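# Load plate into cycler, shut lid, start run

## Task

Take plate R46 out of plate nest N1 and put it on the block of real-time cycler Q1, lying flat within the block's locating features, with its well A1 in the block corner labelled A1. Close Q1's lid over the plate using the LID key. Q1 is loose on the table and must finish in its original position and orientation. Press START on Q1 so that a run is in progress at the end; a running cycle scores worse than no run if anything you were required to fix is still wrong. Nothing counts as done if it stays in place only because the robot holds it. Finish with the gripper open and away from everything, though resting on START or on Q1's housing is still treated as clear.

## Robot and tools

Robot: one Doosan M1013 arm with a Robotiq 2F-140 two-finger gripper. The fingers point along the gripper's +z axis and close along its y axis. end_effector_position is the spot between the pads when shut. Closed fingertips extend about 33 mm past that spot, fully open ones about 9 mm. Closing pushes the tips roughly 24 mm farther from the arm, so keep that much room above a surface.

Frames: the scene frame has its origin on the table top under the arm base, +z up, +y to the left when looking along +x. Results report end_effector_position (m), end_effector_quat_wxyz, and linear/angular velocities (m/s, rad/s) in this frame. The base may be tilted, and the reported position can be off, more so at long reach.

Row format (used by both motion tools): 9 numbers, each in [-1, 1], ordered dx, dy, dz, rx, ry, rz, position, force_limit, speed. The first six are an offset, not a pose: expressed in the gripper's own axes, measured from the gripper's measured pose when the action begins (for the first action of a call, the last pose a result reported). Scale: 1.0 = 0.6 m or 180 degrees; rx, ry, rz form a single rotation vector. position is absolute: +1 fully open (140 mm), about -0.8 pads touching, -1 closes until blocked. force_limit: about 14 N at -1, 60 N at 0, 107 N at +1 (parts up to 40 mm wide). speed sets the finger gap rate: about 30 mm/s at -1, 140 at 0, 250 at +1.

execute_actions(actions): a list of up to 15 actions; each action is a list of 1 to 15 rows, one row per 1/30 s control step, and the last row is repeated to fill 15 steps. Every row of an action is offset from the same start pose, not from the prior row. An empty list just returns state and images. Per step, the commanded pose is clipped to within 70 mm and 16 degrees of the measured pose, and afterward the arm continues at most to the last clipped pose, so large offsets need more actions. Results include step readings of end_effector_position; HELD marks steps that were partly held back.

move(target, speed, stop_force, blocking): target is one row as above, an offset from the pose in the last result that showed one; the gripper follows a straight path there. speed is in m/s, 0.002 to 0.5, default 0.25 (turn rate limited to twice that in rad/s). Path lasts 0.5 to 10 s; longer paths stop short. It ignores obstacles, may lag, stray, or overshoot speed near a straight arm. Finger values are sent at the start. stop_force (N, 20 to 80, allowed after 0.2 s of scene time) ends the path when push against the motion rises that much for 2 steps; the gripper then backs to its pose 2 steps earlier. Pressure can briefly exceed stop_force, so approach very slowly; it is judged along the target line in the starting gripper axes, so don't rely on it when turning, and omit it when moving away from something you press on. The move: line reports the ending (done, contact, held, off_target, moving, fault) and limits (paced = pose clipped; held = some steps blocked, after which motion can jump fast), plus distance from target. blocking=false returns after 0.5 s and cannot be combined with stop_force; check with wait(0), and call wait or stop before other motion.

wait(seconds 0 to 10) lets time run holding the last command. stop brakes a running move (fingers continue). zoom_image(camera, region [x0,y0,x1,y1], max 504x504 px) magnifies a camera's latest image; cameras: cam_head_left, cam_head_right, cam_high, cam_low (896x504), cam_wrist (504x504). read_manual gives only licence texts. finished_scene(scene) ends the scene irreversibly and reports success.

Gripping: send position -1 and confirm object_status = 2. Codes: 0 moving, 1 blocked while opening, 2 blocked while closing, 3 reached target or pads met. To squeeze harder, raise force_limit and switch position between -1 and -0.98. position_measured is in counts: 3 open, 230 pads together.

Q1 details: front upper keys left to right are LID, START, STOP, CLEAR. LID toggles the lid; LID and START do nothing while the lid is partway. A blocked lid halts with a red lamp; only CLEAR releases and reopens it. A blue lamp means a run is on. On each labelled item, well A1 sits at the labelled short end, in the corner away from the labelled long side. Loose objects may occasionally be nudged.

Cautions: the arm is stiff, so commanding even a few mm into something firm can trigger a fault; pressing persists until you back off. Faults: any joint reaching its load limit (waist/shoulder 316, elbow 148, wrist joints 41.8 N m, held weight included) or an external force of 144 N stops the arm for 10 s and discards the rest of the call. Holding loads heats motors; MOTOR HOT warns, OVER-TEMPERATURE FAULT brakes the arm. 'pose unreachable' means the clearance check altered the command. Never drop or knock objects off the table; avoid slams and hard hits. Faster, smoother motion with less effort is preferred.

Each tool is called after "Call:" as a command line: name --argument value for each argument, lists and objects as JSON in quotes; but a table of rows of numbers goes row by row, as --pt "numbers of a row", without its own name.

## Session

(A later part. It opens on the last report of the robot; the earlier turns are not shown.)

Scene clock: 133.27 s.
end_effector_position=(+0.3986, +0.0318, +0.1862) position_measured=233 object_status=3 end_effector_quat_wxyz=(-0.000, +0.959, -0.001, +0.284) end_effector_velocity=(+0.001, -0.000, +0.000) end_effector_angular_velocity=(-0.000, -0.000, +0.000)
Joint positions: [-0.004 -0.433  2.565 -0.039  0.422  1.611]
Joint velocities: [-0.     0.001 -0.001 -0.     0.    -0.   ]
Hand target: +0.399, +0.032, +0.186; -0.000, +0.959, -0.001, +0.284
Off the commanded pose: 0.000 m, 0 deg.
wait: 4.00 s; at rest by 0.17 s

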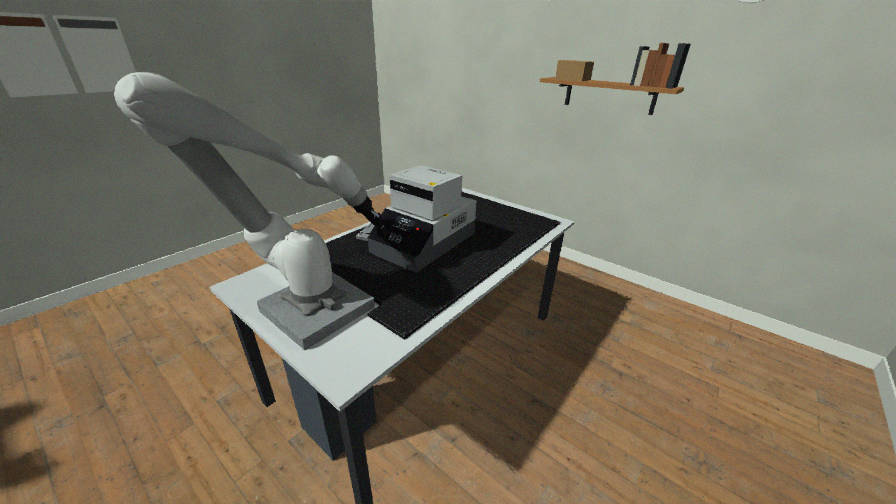

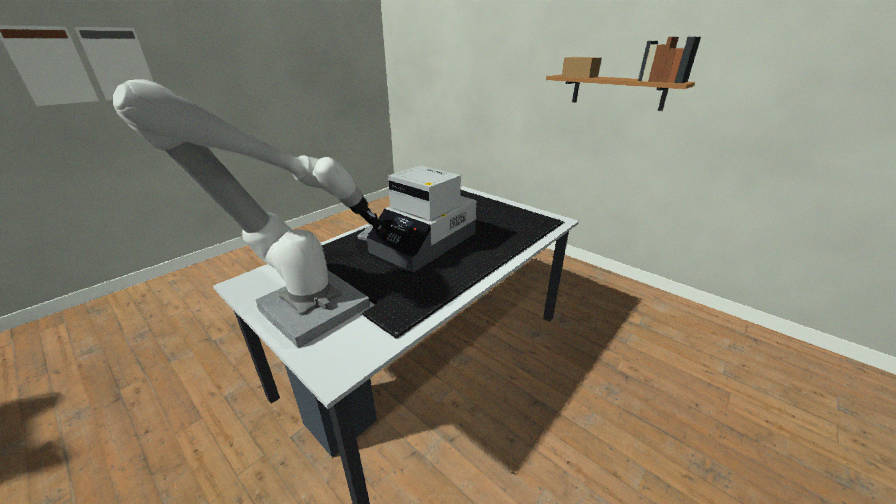

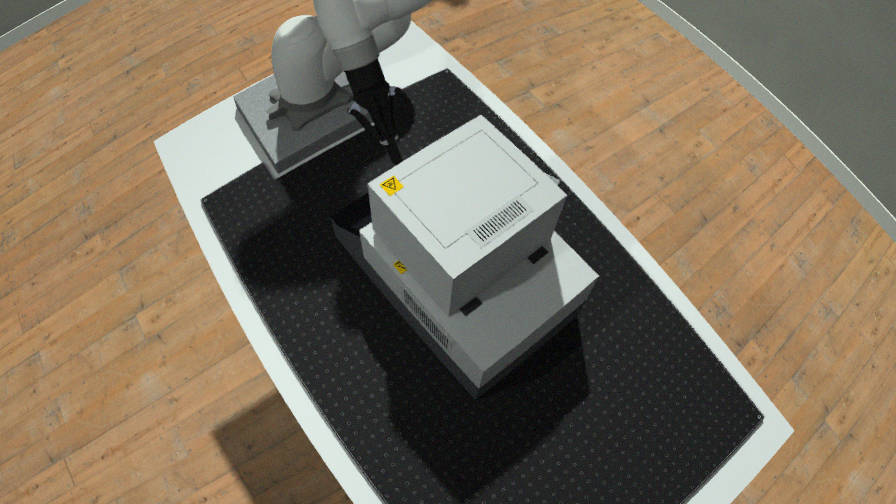

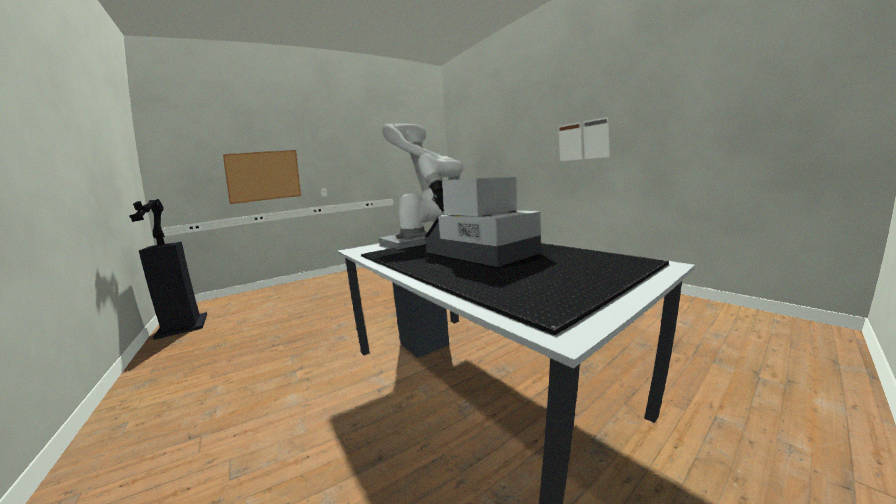

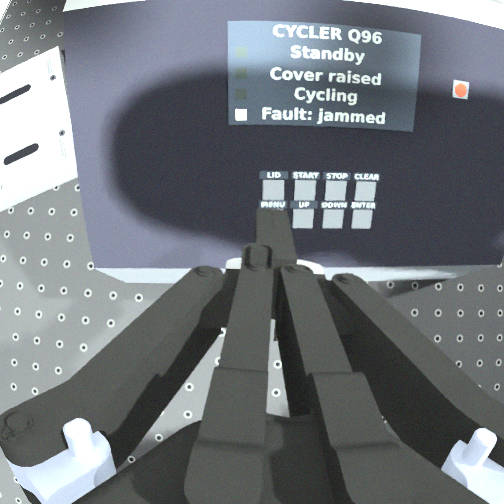

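Call:
move --target '[0,0.1,0.05,0,0,0,-1,0,0.5]' --speed 0.15

Call:
execute_actions --actions '[[[0,0,0.0105,0,0,0,-1,0,0.5]],[[0,0,-0.009,0,0,0,-1,0,0.5]]]'

Scene clock: 134.47 s.
end_effector_position=(+0.4146, -0.0283, +0.1609) position_measured=233 object_status=3 end_effector_quat_wxyz=(+0.000, +0.959, -0.001, +0.284) end_effector_velocity=(-0.001, +0.000, -0.001) end_effector_angular_velocity=(+0.003, +0.000, +0.004)
Joint positions: [-0.267 -0.355  2.581  0.368  0.363  1.01 ]
Joint velocities: [-0.006  0.     0.002  0.02   0.003 -0.026]
Hand target: +0.415, -0.028, +0.161; +0.000, +0.959, -0.001, +0.284
Off the commanded pose: 0.000 m, 0 deg.
move: done

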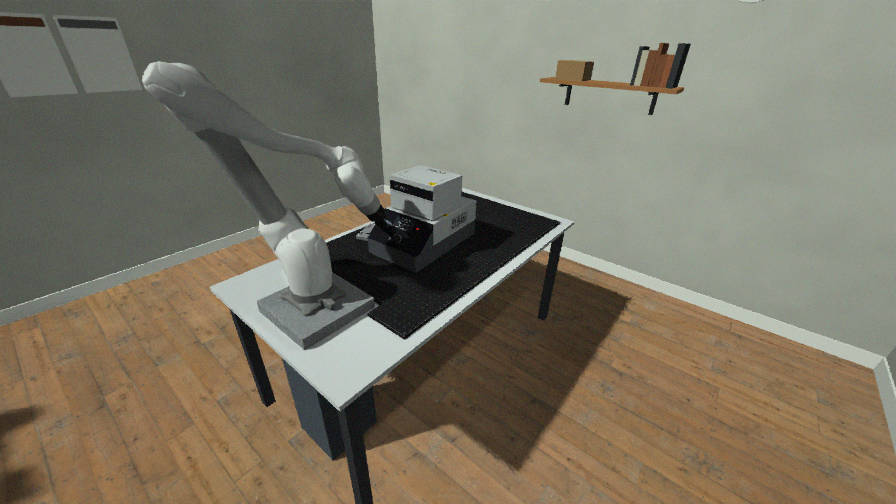

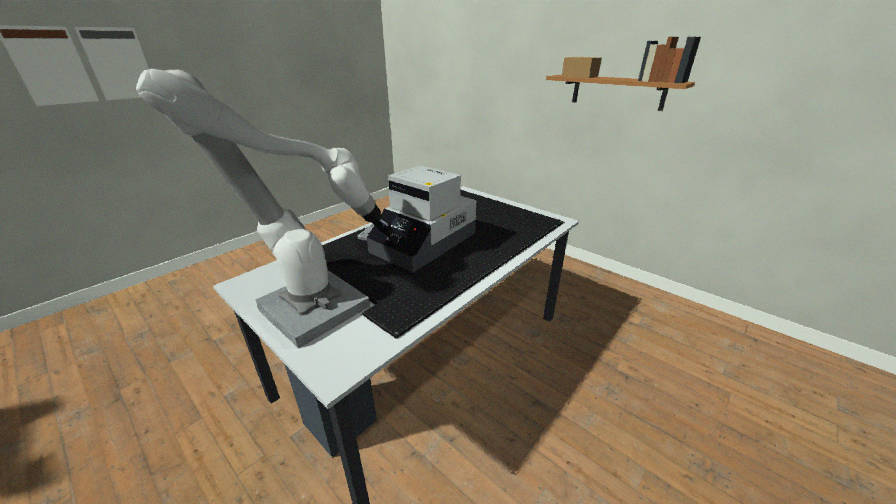

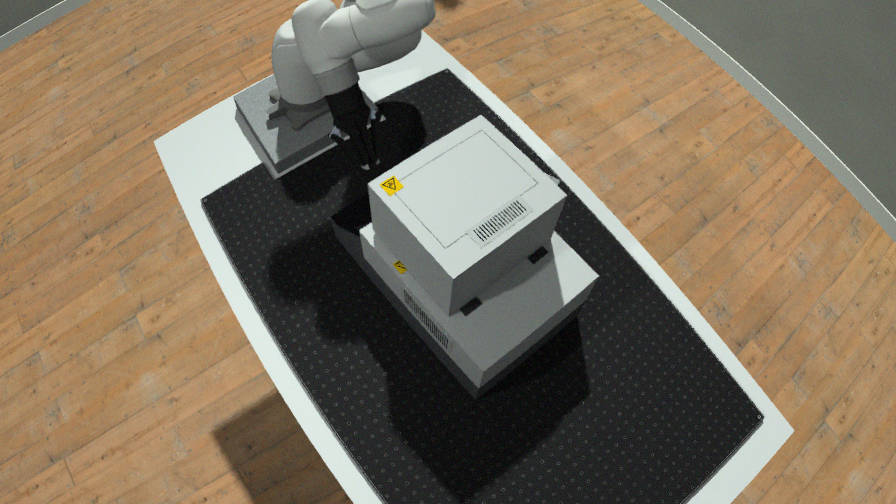

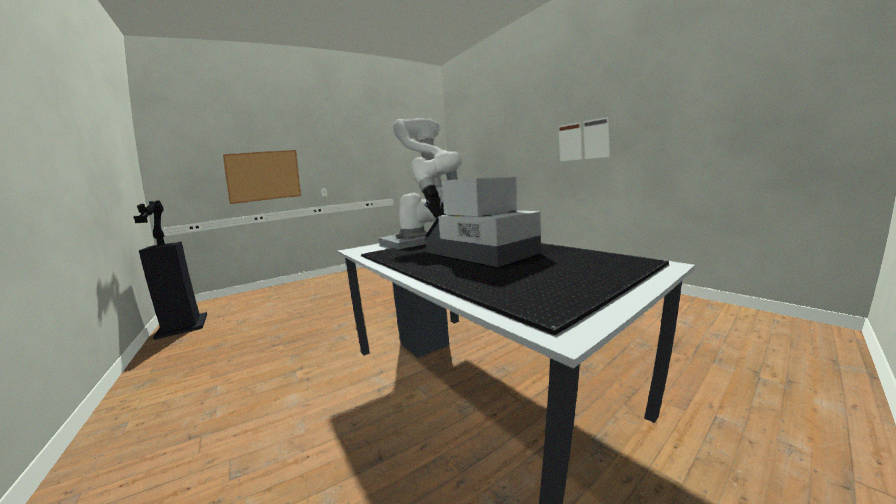

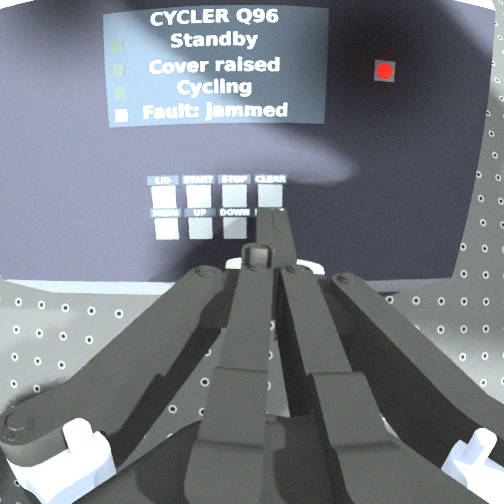

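Scene clock: 135.47 s.
end_effector_position=(+0.4150, -0.0283, +0.1601) position_measured=233 object_status=3 end_effector_quat_wxyz=(+0.000, +0.959, -0.001, +0.284) end_effector_velocity=(+0.001, -0.000, +0.001) end_effector_angular_velocity=(-0.000, -0.002, -0.000)
Joint positions: [-0.267 -0.353  2.582  0.37   0.36   1.008]
Joint velocities: [-0.    -0.001 -0.002 -0.     0.     0.001]
Hand target: +0.415, -0.028, +0.160; +0.000, +0.959, -0.001, +0.284
Off the commanded pose: 0.000 m, 0 deg.
Step readings (end_effector_position; steps 1 to 15: 1st action; 16 to 30: 2nd action):
0: (+0.4146, -0.0283, +0.1609)
1: (+0.4146, -0.0283, +0.1607)
2: (+0.4158, -0.0282, +0.1594)
4: (+0.4176, -0.0283, +0.1557)
8: (+0.4180, -0.0283, +0.1556)
15: (+0.4180, -0.0283, +0.1556)
16: (+0.4179, -0.0283, +0.1556)
17: (+0.4166, -0.0283, +0.1565)
19: (+0.4149, -0.0282, +0.1595)
23: (+0.4150, -0.0283, +0.1600)
30: end_effector_position above

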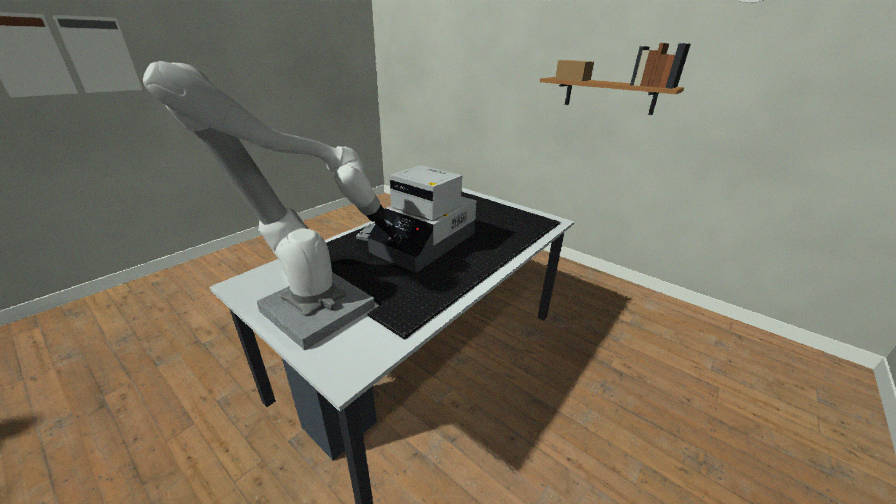

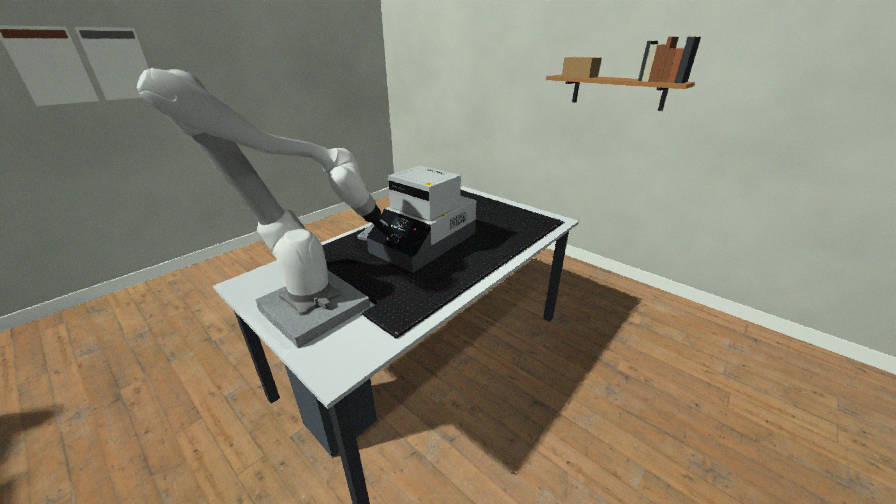

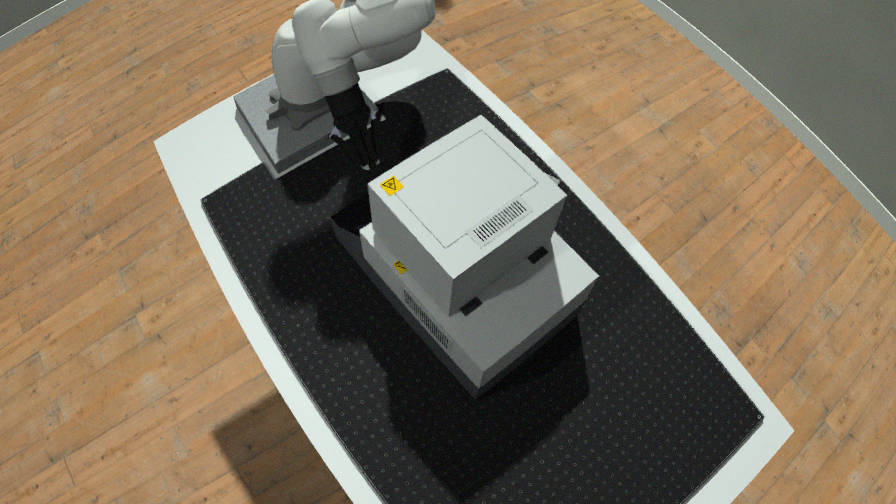

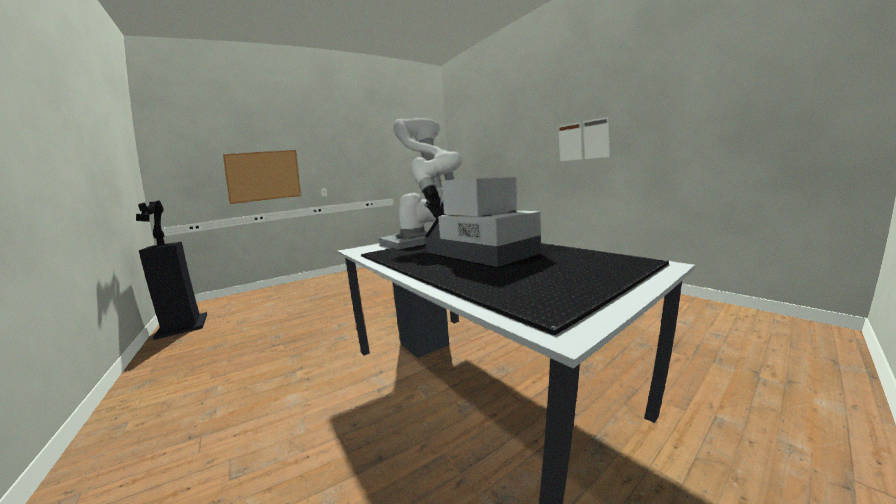

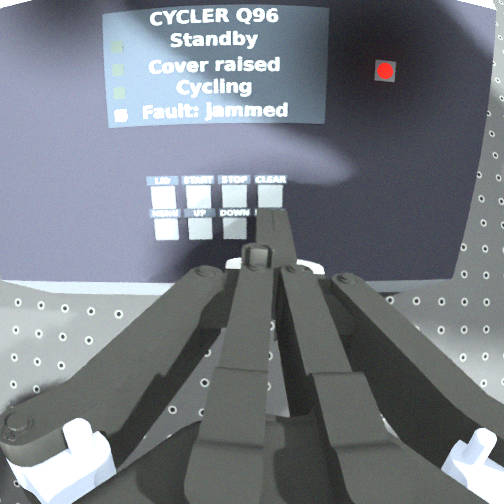

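Not triggered; go slightly deeper.

Call:
execute_actions --actions '[[[0,0,0.0105,0,0,0,-1,0,0.5]],[[0,0,-0.009,0,0,0,-1,0,0.5]],[[0,0,-0.05,0,0,0,-1,0,0.5]]]'

Scene clock: 137.03 s.
end_effector_position=(+0.3993, -0.0284, +0.1845) position_measured=233 object_status=3 end_effector_quat_wxyz=(+0.000, +0.959, -0.001, +0.284) end_effector_velocity=(-0.000, +0.000, -0.000) end_effector_angular_velocity=(-0.000, +0.001, +0.001)
Joint positions: [-0.285 -0.434  2.568  0.317  0.455  1.054]
Joint velocities: [ 0.001  0.     0.    -0.001  0.    -0.   ]
Hand target: +0.399, -0.028, +0.185; +0.000, +0.959, -0.001, +0.284
Off the commanded pose: 0.000 m, 0 deg.
Step readings (end_effector_position; steps 1 to 15: 1st action; 16 to 30: 2nd action; 31 to 45: 3rd action):
0: (+0.4150, -0.0283, +0.1601)
1: (+0.4151, -0.0283, +0.1600)
2: (+0.4164, -0.0284, +0.1591)
4: (+0.4185, -0.0284, +0.1554)
8: (+0.4186, -0.0283, +0.1550)
15: (+0.4185, -0.0283, +0.1549)
16: (+0.4184, -0.0283, +0.1549)
17: (+0.4170, -0.0282, +0.1557)
19: (+0.4153, -0.0282, +0.1587)
23: (+0.4155, -0.0284, +0.1592)
30: (+0.4156, -0.0283, +0.1594)
31: (+0.4155, -0.0283, +0.1595)
32: (+0.4145, -0.0283, +0.1610)
34: (+0.4084, -0.0283, +0.1706)
38: (+0.3995, -0.0285, +0.1844)
45: end_effector_position above

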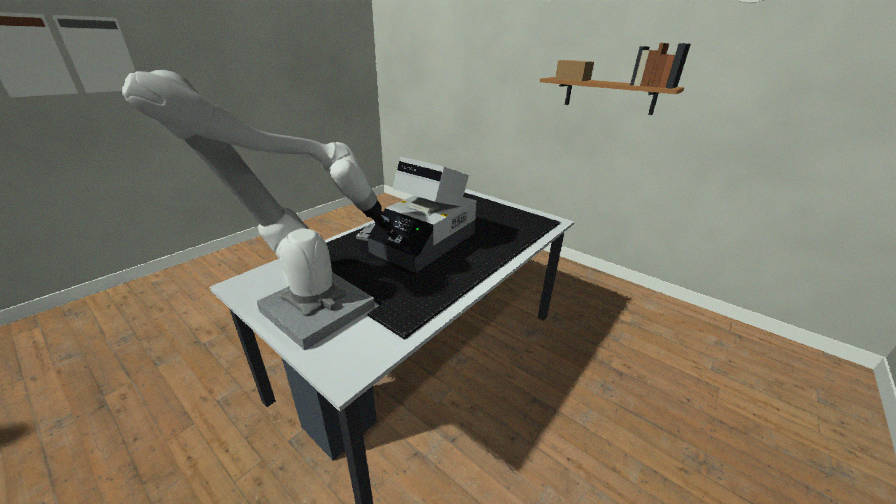

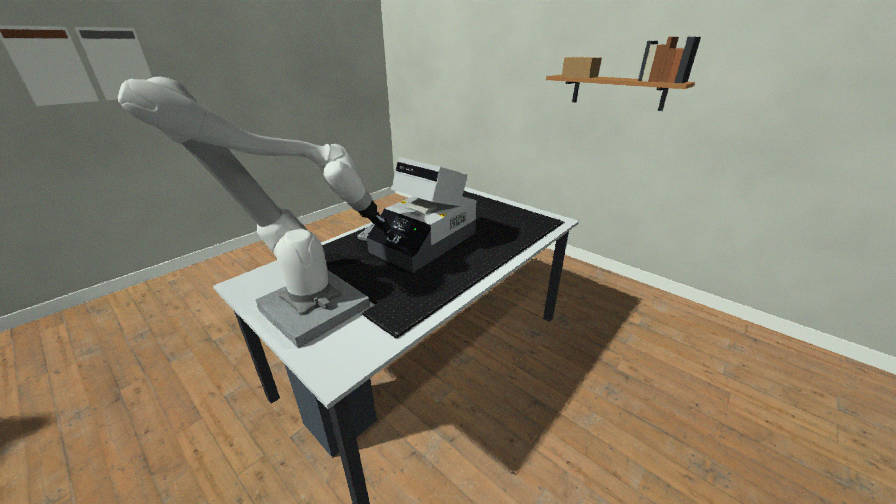

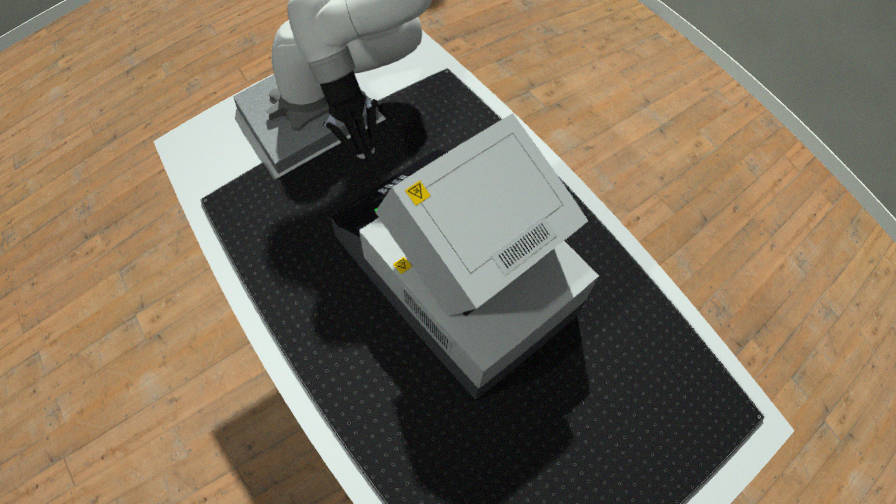

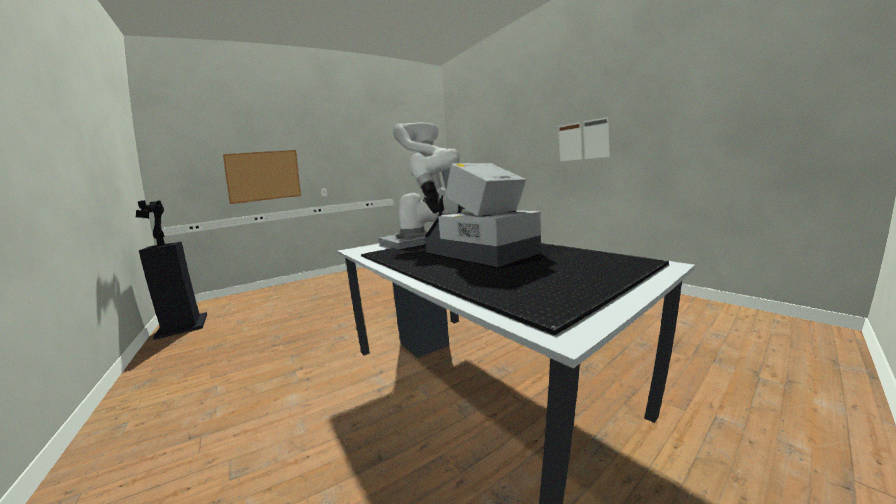

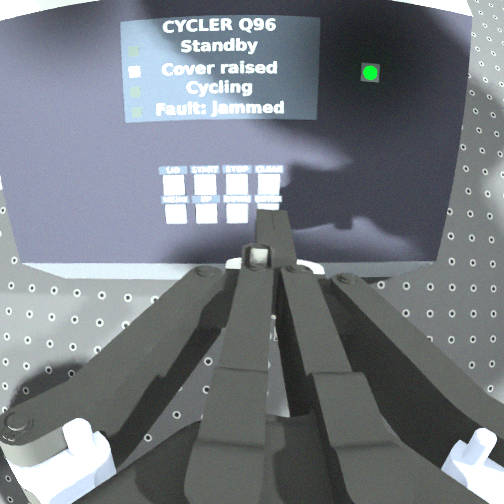

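Call:
wait --seconds 2

Call:
move --target '[0.109,-0.05,-0.19,0.1436,-0.1436,-0.485,0.45,0,0.5]' --speed 0.25

Scene clock: 139.30 s.
end_effector_position=(+0.3993, -0.0283, +0.1845) position_measured=233 object_status=3 end_effector_quat_wxyz=(+0.000, +0.959, -0.001, +0.284) end_effector_velocity=(+0.001, -0.001, +0.002) end_effector_angular_velocity=(-0.001, -0.003, -0.001)
Joint positions: [-0.284 -0.434  2.568  0.317  0.455  1.054]
Joint velocities: [-0.001 -0.001 -0.002  0.001 -0.    -0.001]
Hand target: +0.399, -0.028, +0.185; +0.000, +0.959, -0.001, +0.284
Off the commanded pose: 0.000 m, 0 deg.
wait: 2.00 s; at rest from the start

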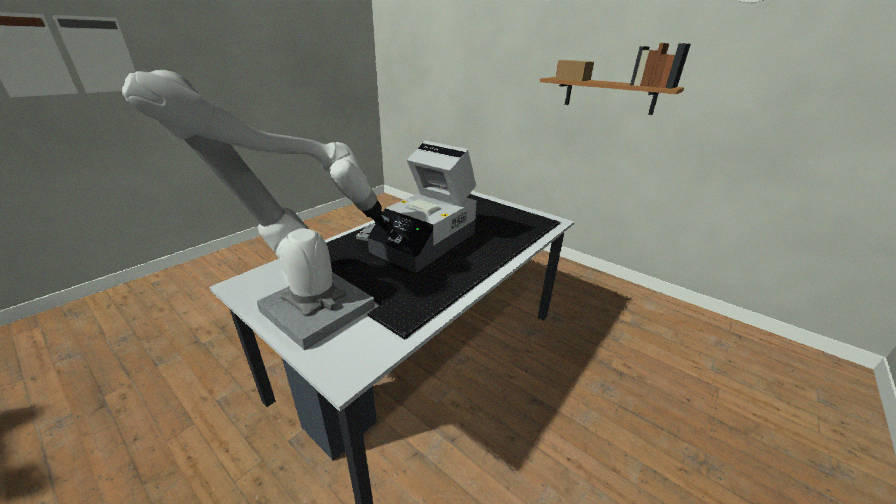

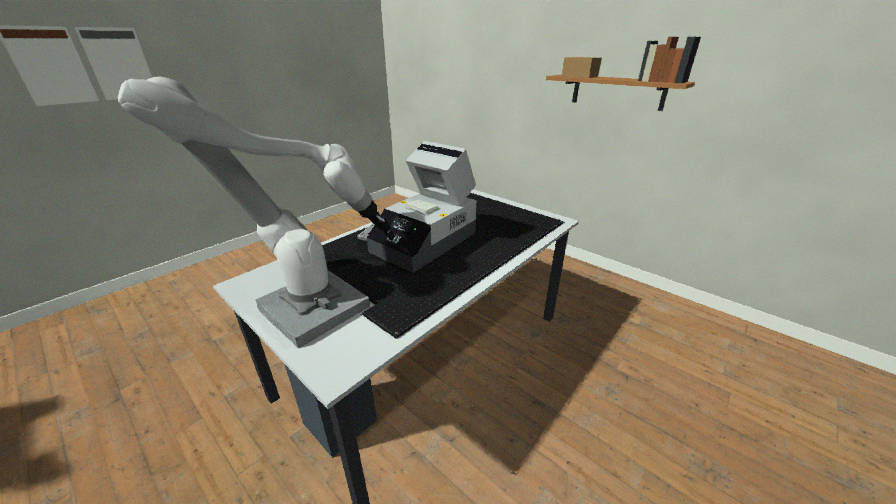

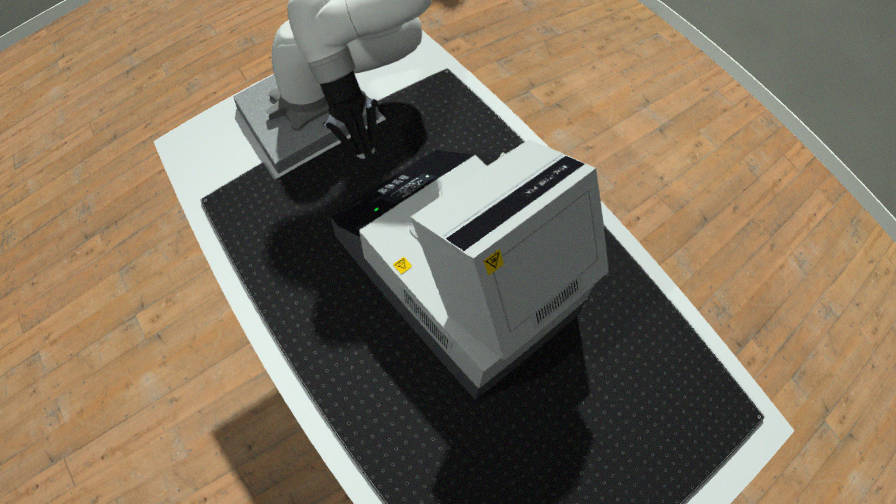

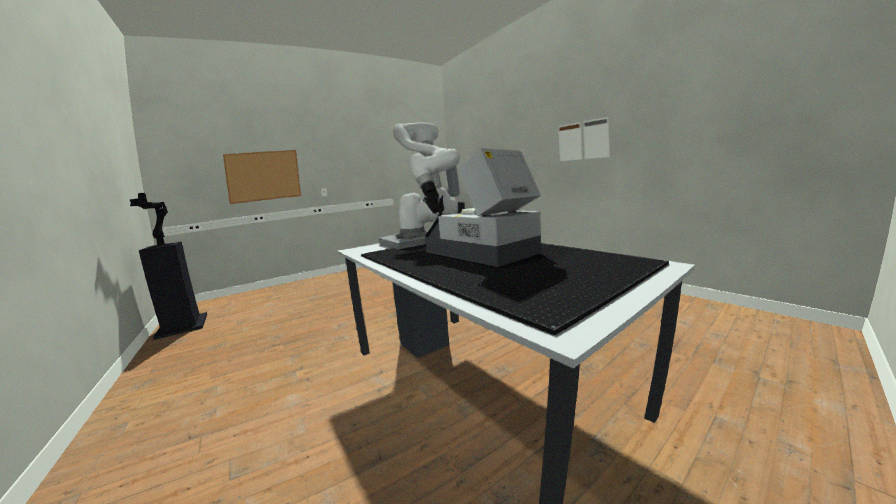

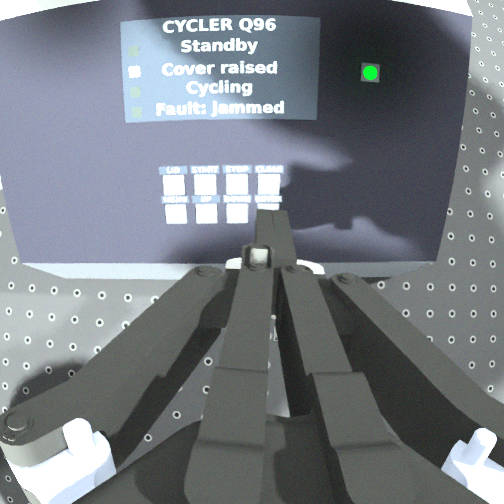

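Scene clock: 142.93 s.
end_effector_position=(+0.3925, +0.0014, +0.3157) position_measured=72 object_status=3 end_effector_quat_wxyz=(-0.000, +0.708, +0.706, +0.000) end_effector_velocity=(+0.000, +0.000, +0.001) end_effector_angular_velocity=(+0.000, -0.000, +0.002)
Joint positions: [-0.084 -0.252  2.094 -0.01   1.287 -0.064]
Joint velocities: [ 0.001 -0.    -0.001  0.     0.001 -0.001]
Hand target: +0.393, +0.001, +0.316; -0.000, +0.708, +0.706, +0.000
Off the commanded pose: 0.000 m, 0 deg.
move: done

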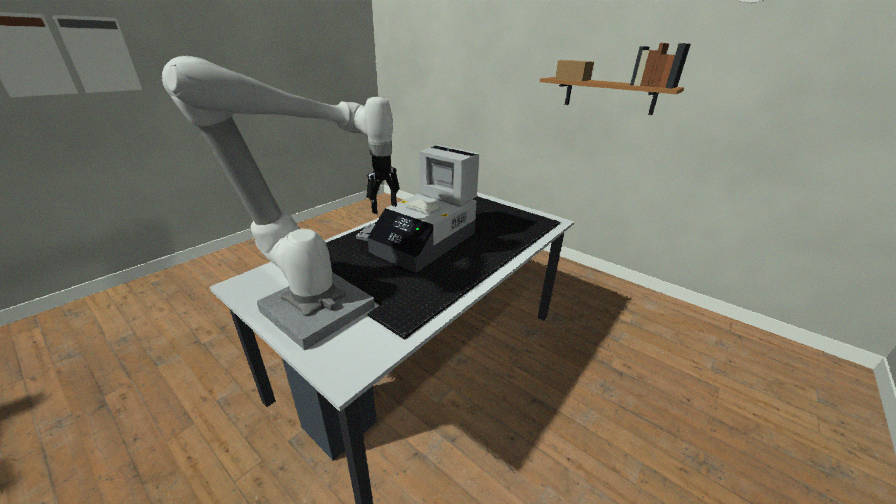

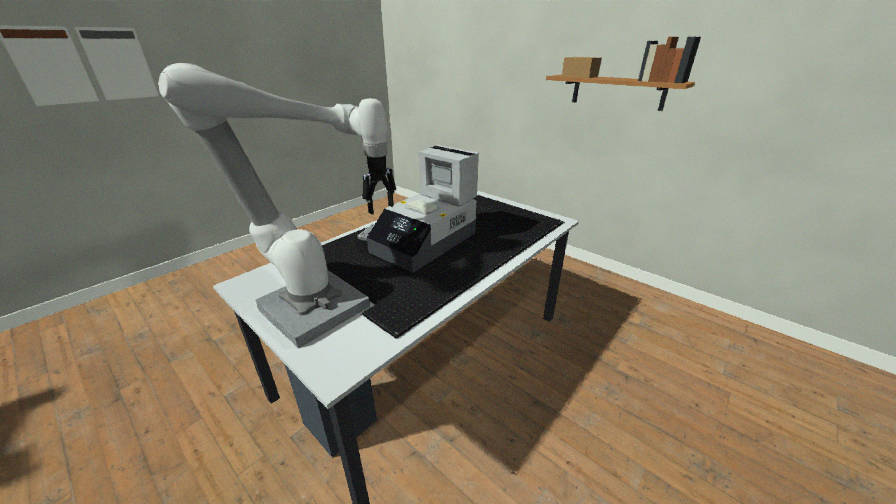

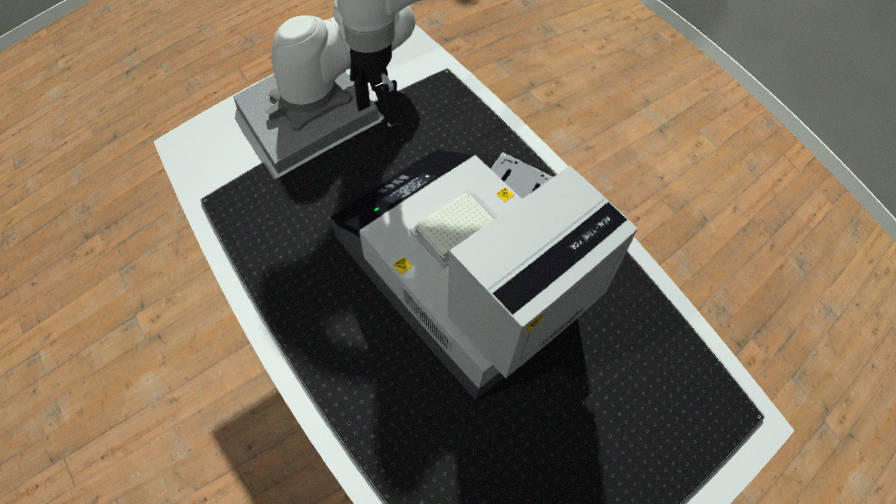

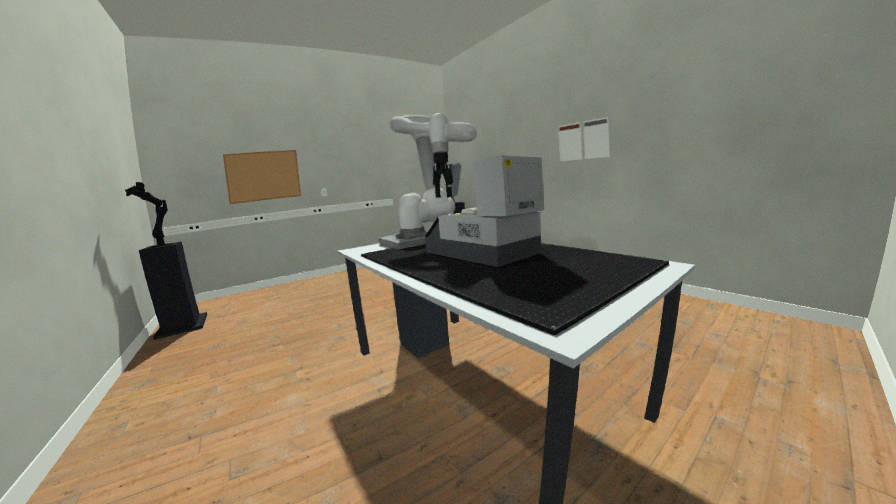

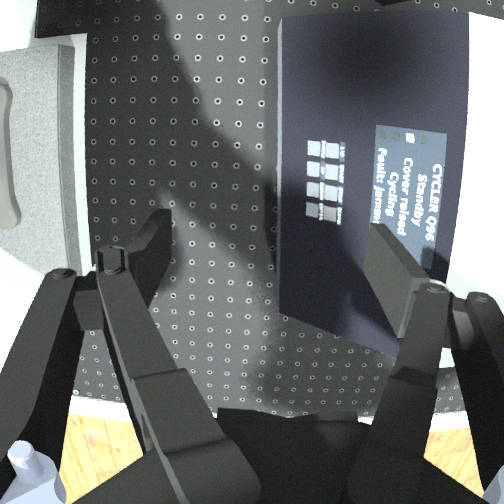

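Call:
zoom_image --camera "cam_high" --region '[380,140,600,300]'

Call:
zoom_image --camera "cam_head_left" --region '[370,140,500,240]'

Region (380, 140, 600, 300) of cam_high's 896x504 image, scaled by 2.291, with more detail than that image has; it fills the top 367 rows of this view, and the rest is white.

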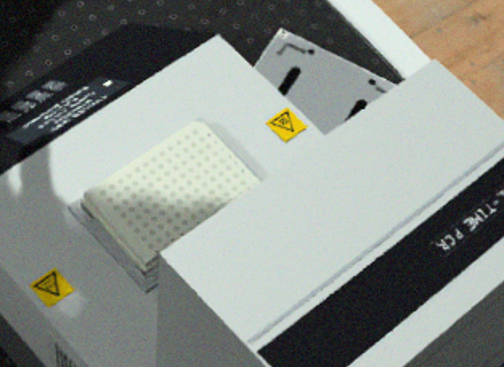

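Region (370, 140, 500, 240) of cam_head_left's 896x504 image, scaled by 3.877, with more detail than that image has; it fills the top 388 rows of this view, and the rest is white.

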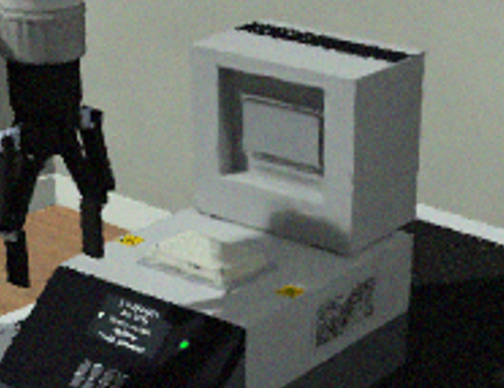

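Call:
move --target '[-0.05,0.43,-0.05,0,0,0,0.45,0,0.5]' --speed 0.3

Scene clock: 144.50 s.
end_effector_position=(+0.6504, -0.0296, +0.3454) position_measured=72 object_status=3 end_effector_quat_wxyz=(-0.000, +0.708, +0.706, +0.000) end_effector_velocity=(+0.001, +0.000, -0.000) end_effector_angular_velocity=(+0.000, -0.000, +0.000)
Joint positions: [-0.104  0.159  1.643 -0.01   1.326 -0.084]
Joint velocities: [ 0.     0.001 -0.001  0.    -0.001 -0.   ]
Hand target: +0.650, -0.030, +0.345; -0.000, +0.708, +0.706, +0.000
Off the commanded pose: 0.000 m, 0 deg.
move: done

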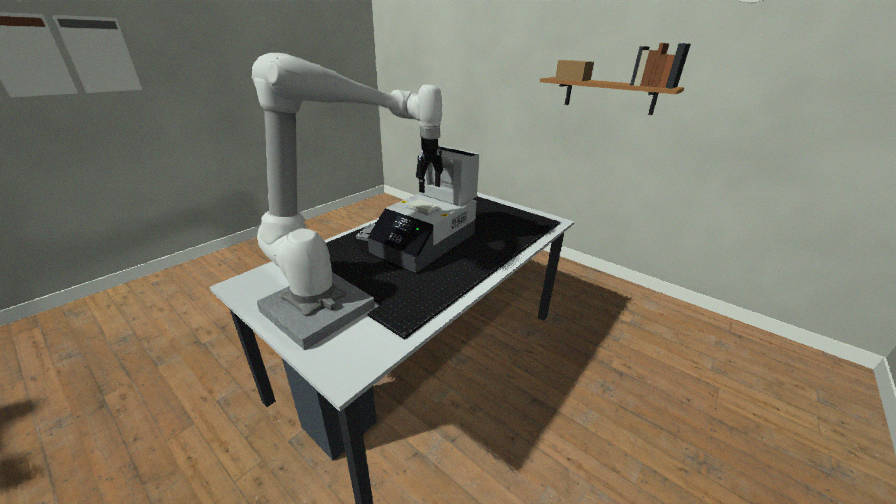

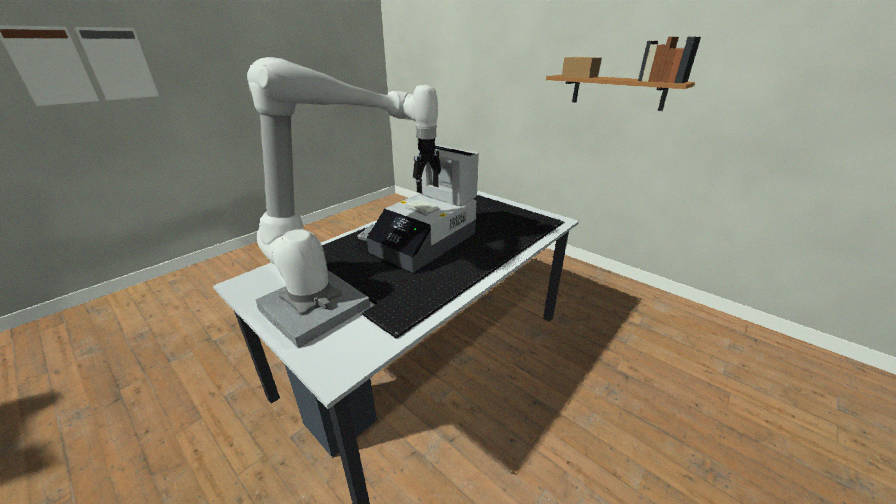

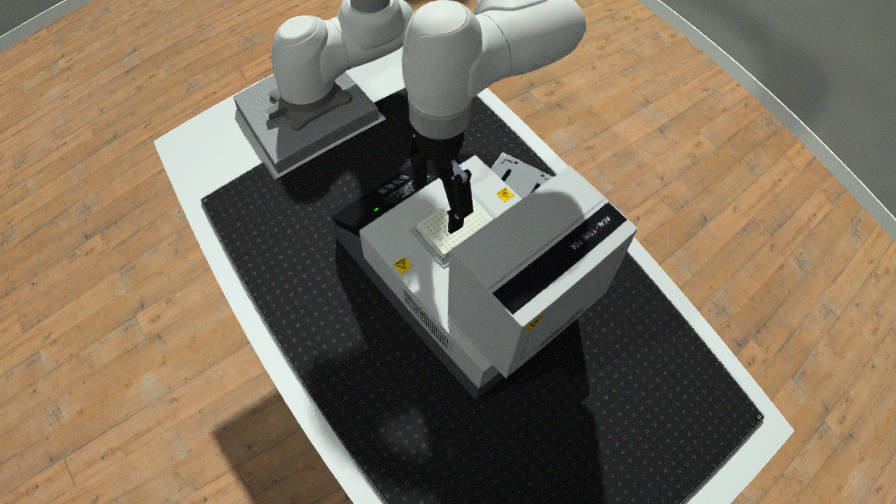

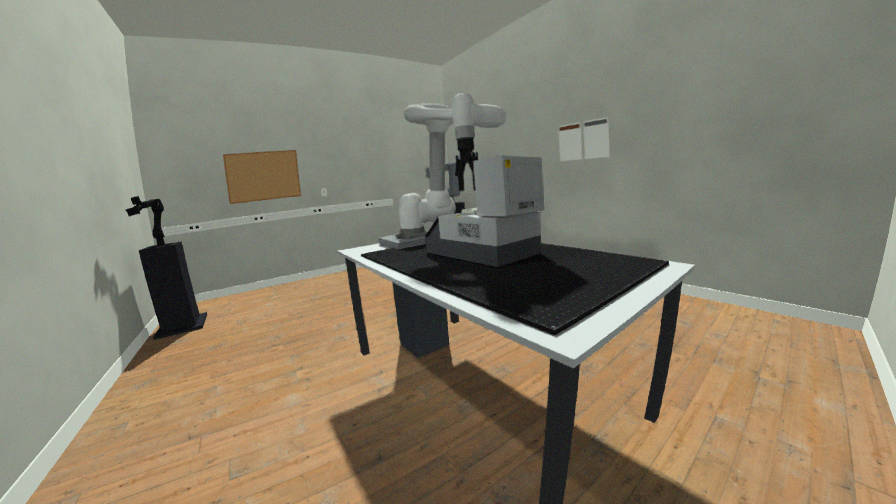

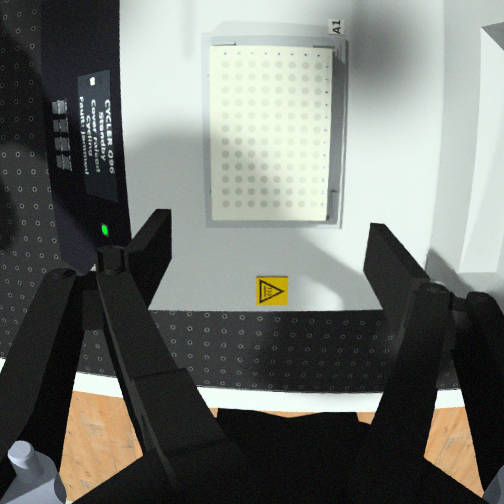

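Call:
zoom_image --camera "cam_wrist" --region '[180,10,370,240]'

Region (180, 10, 370, 240) of cam_wrist's 504x504 image, scaled by 2.191, with more detail than that image has; it fills the left 416 columns of this view, and the rest is white.

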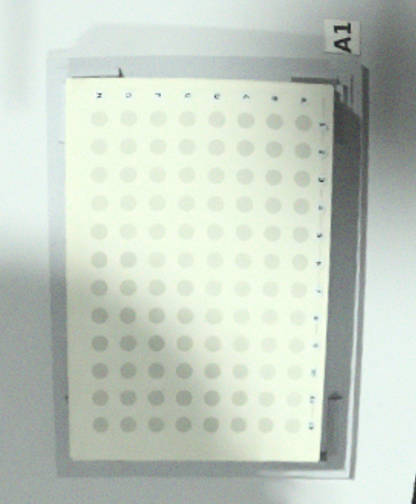

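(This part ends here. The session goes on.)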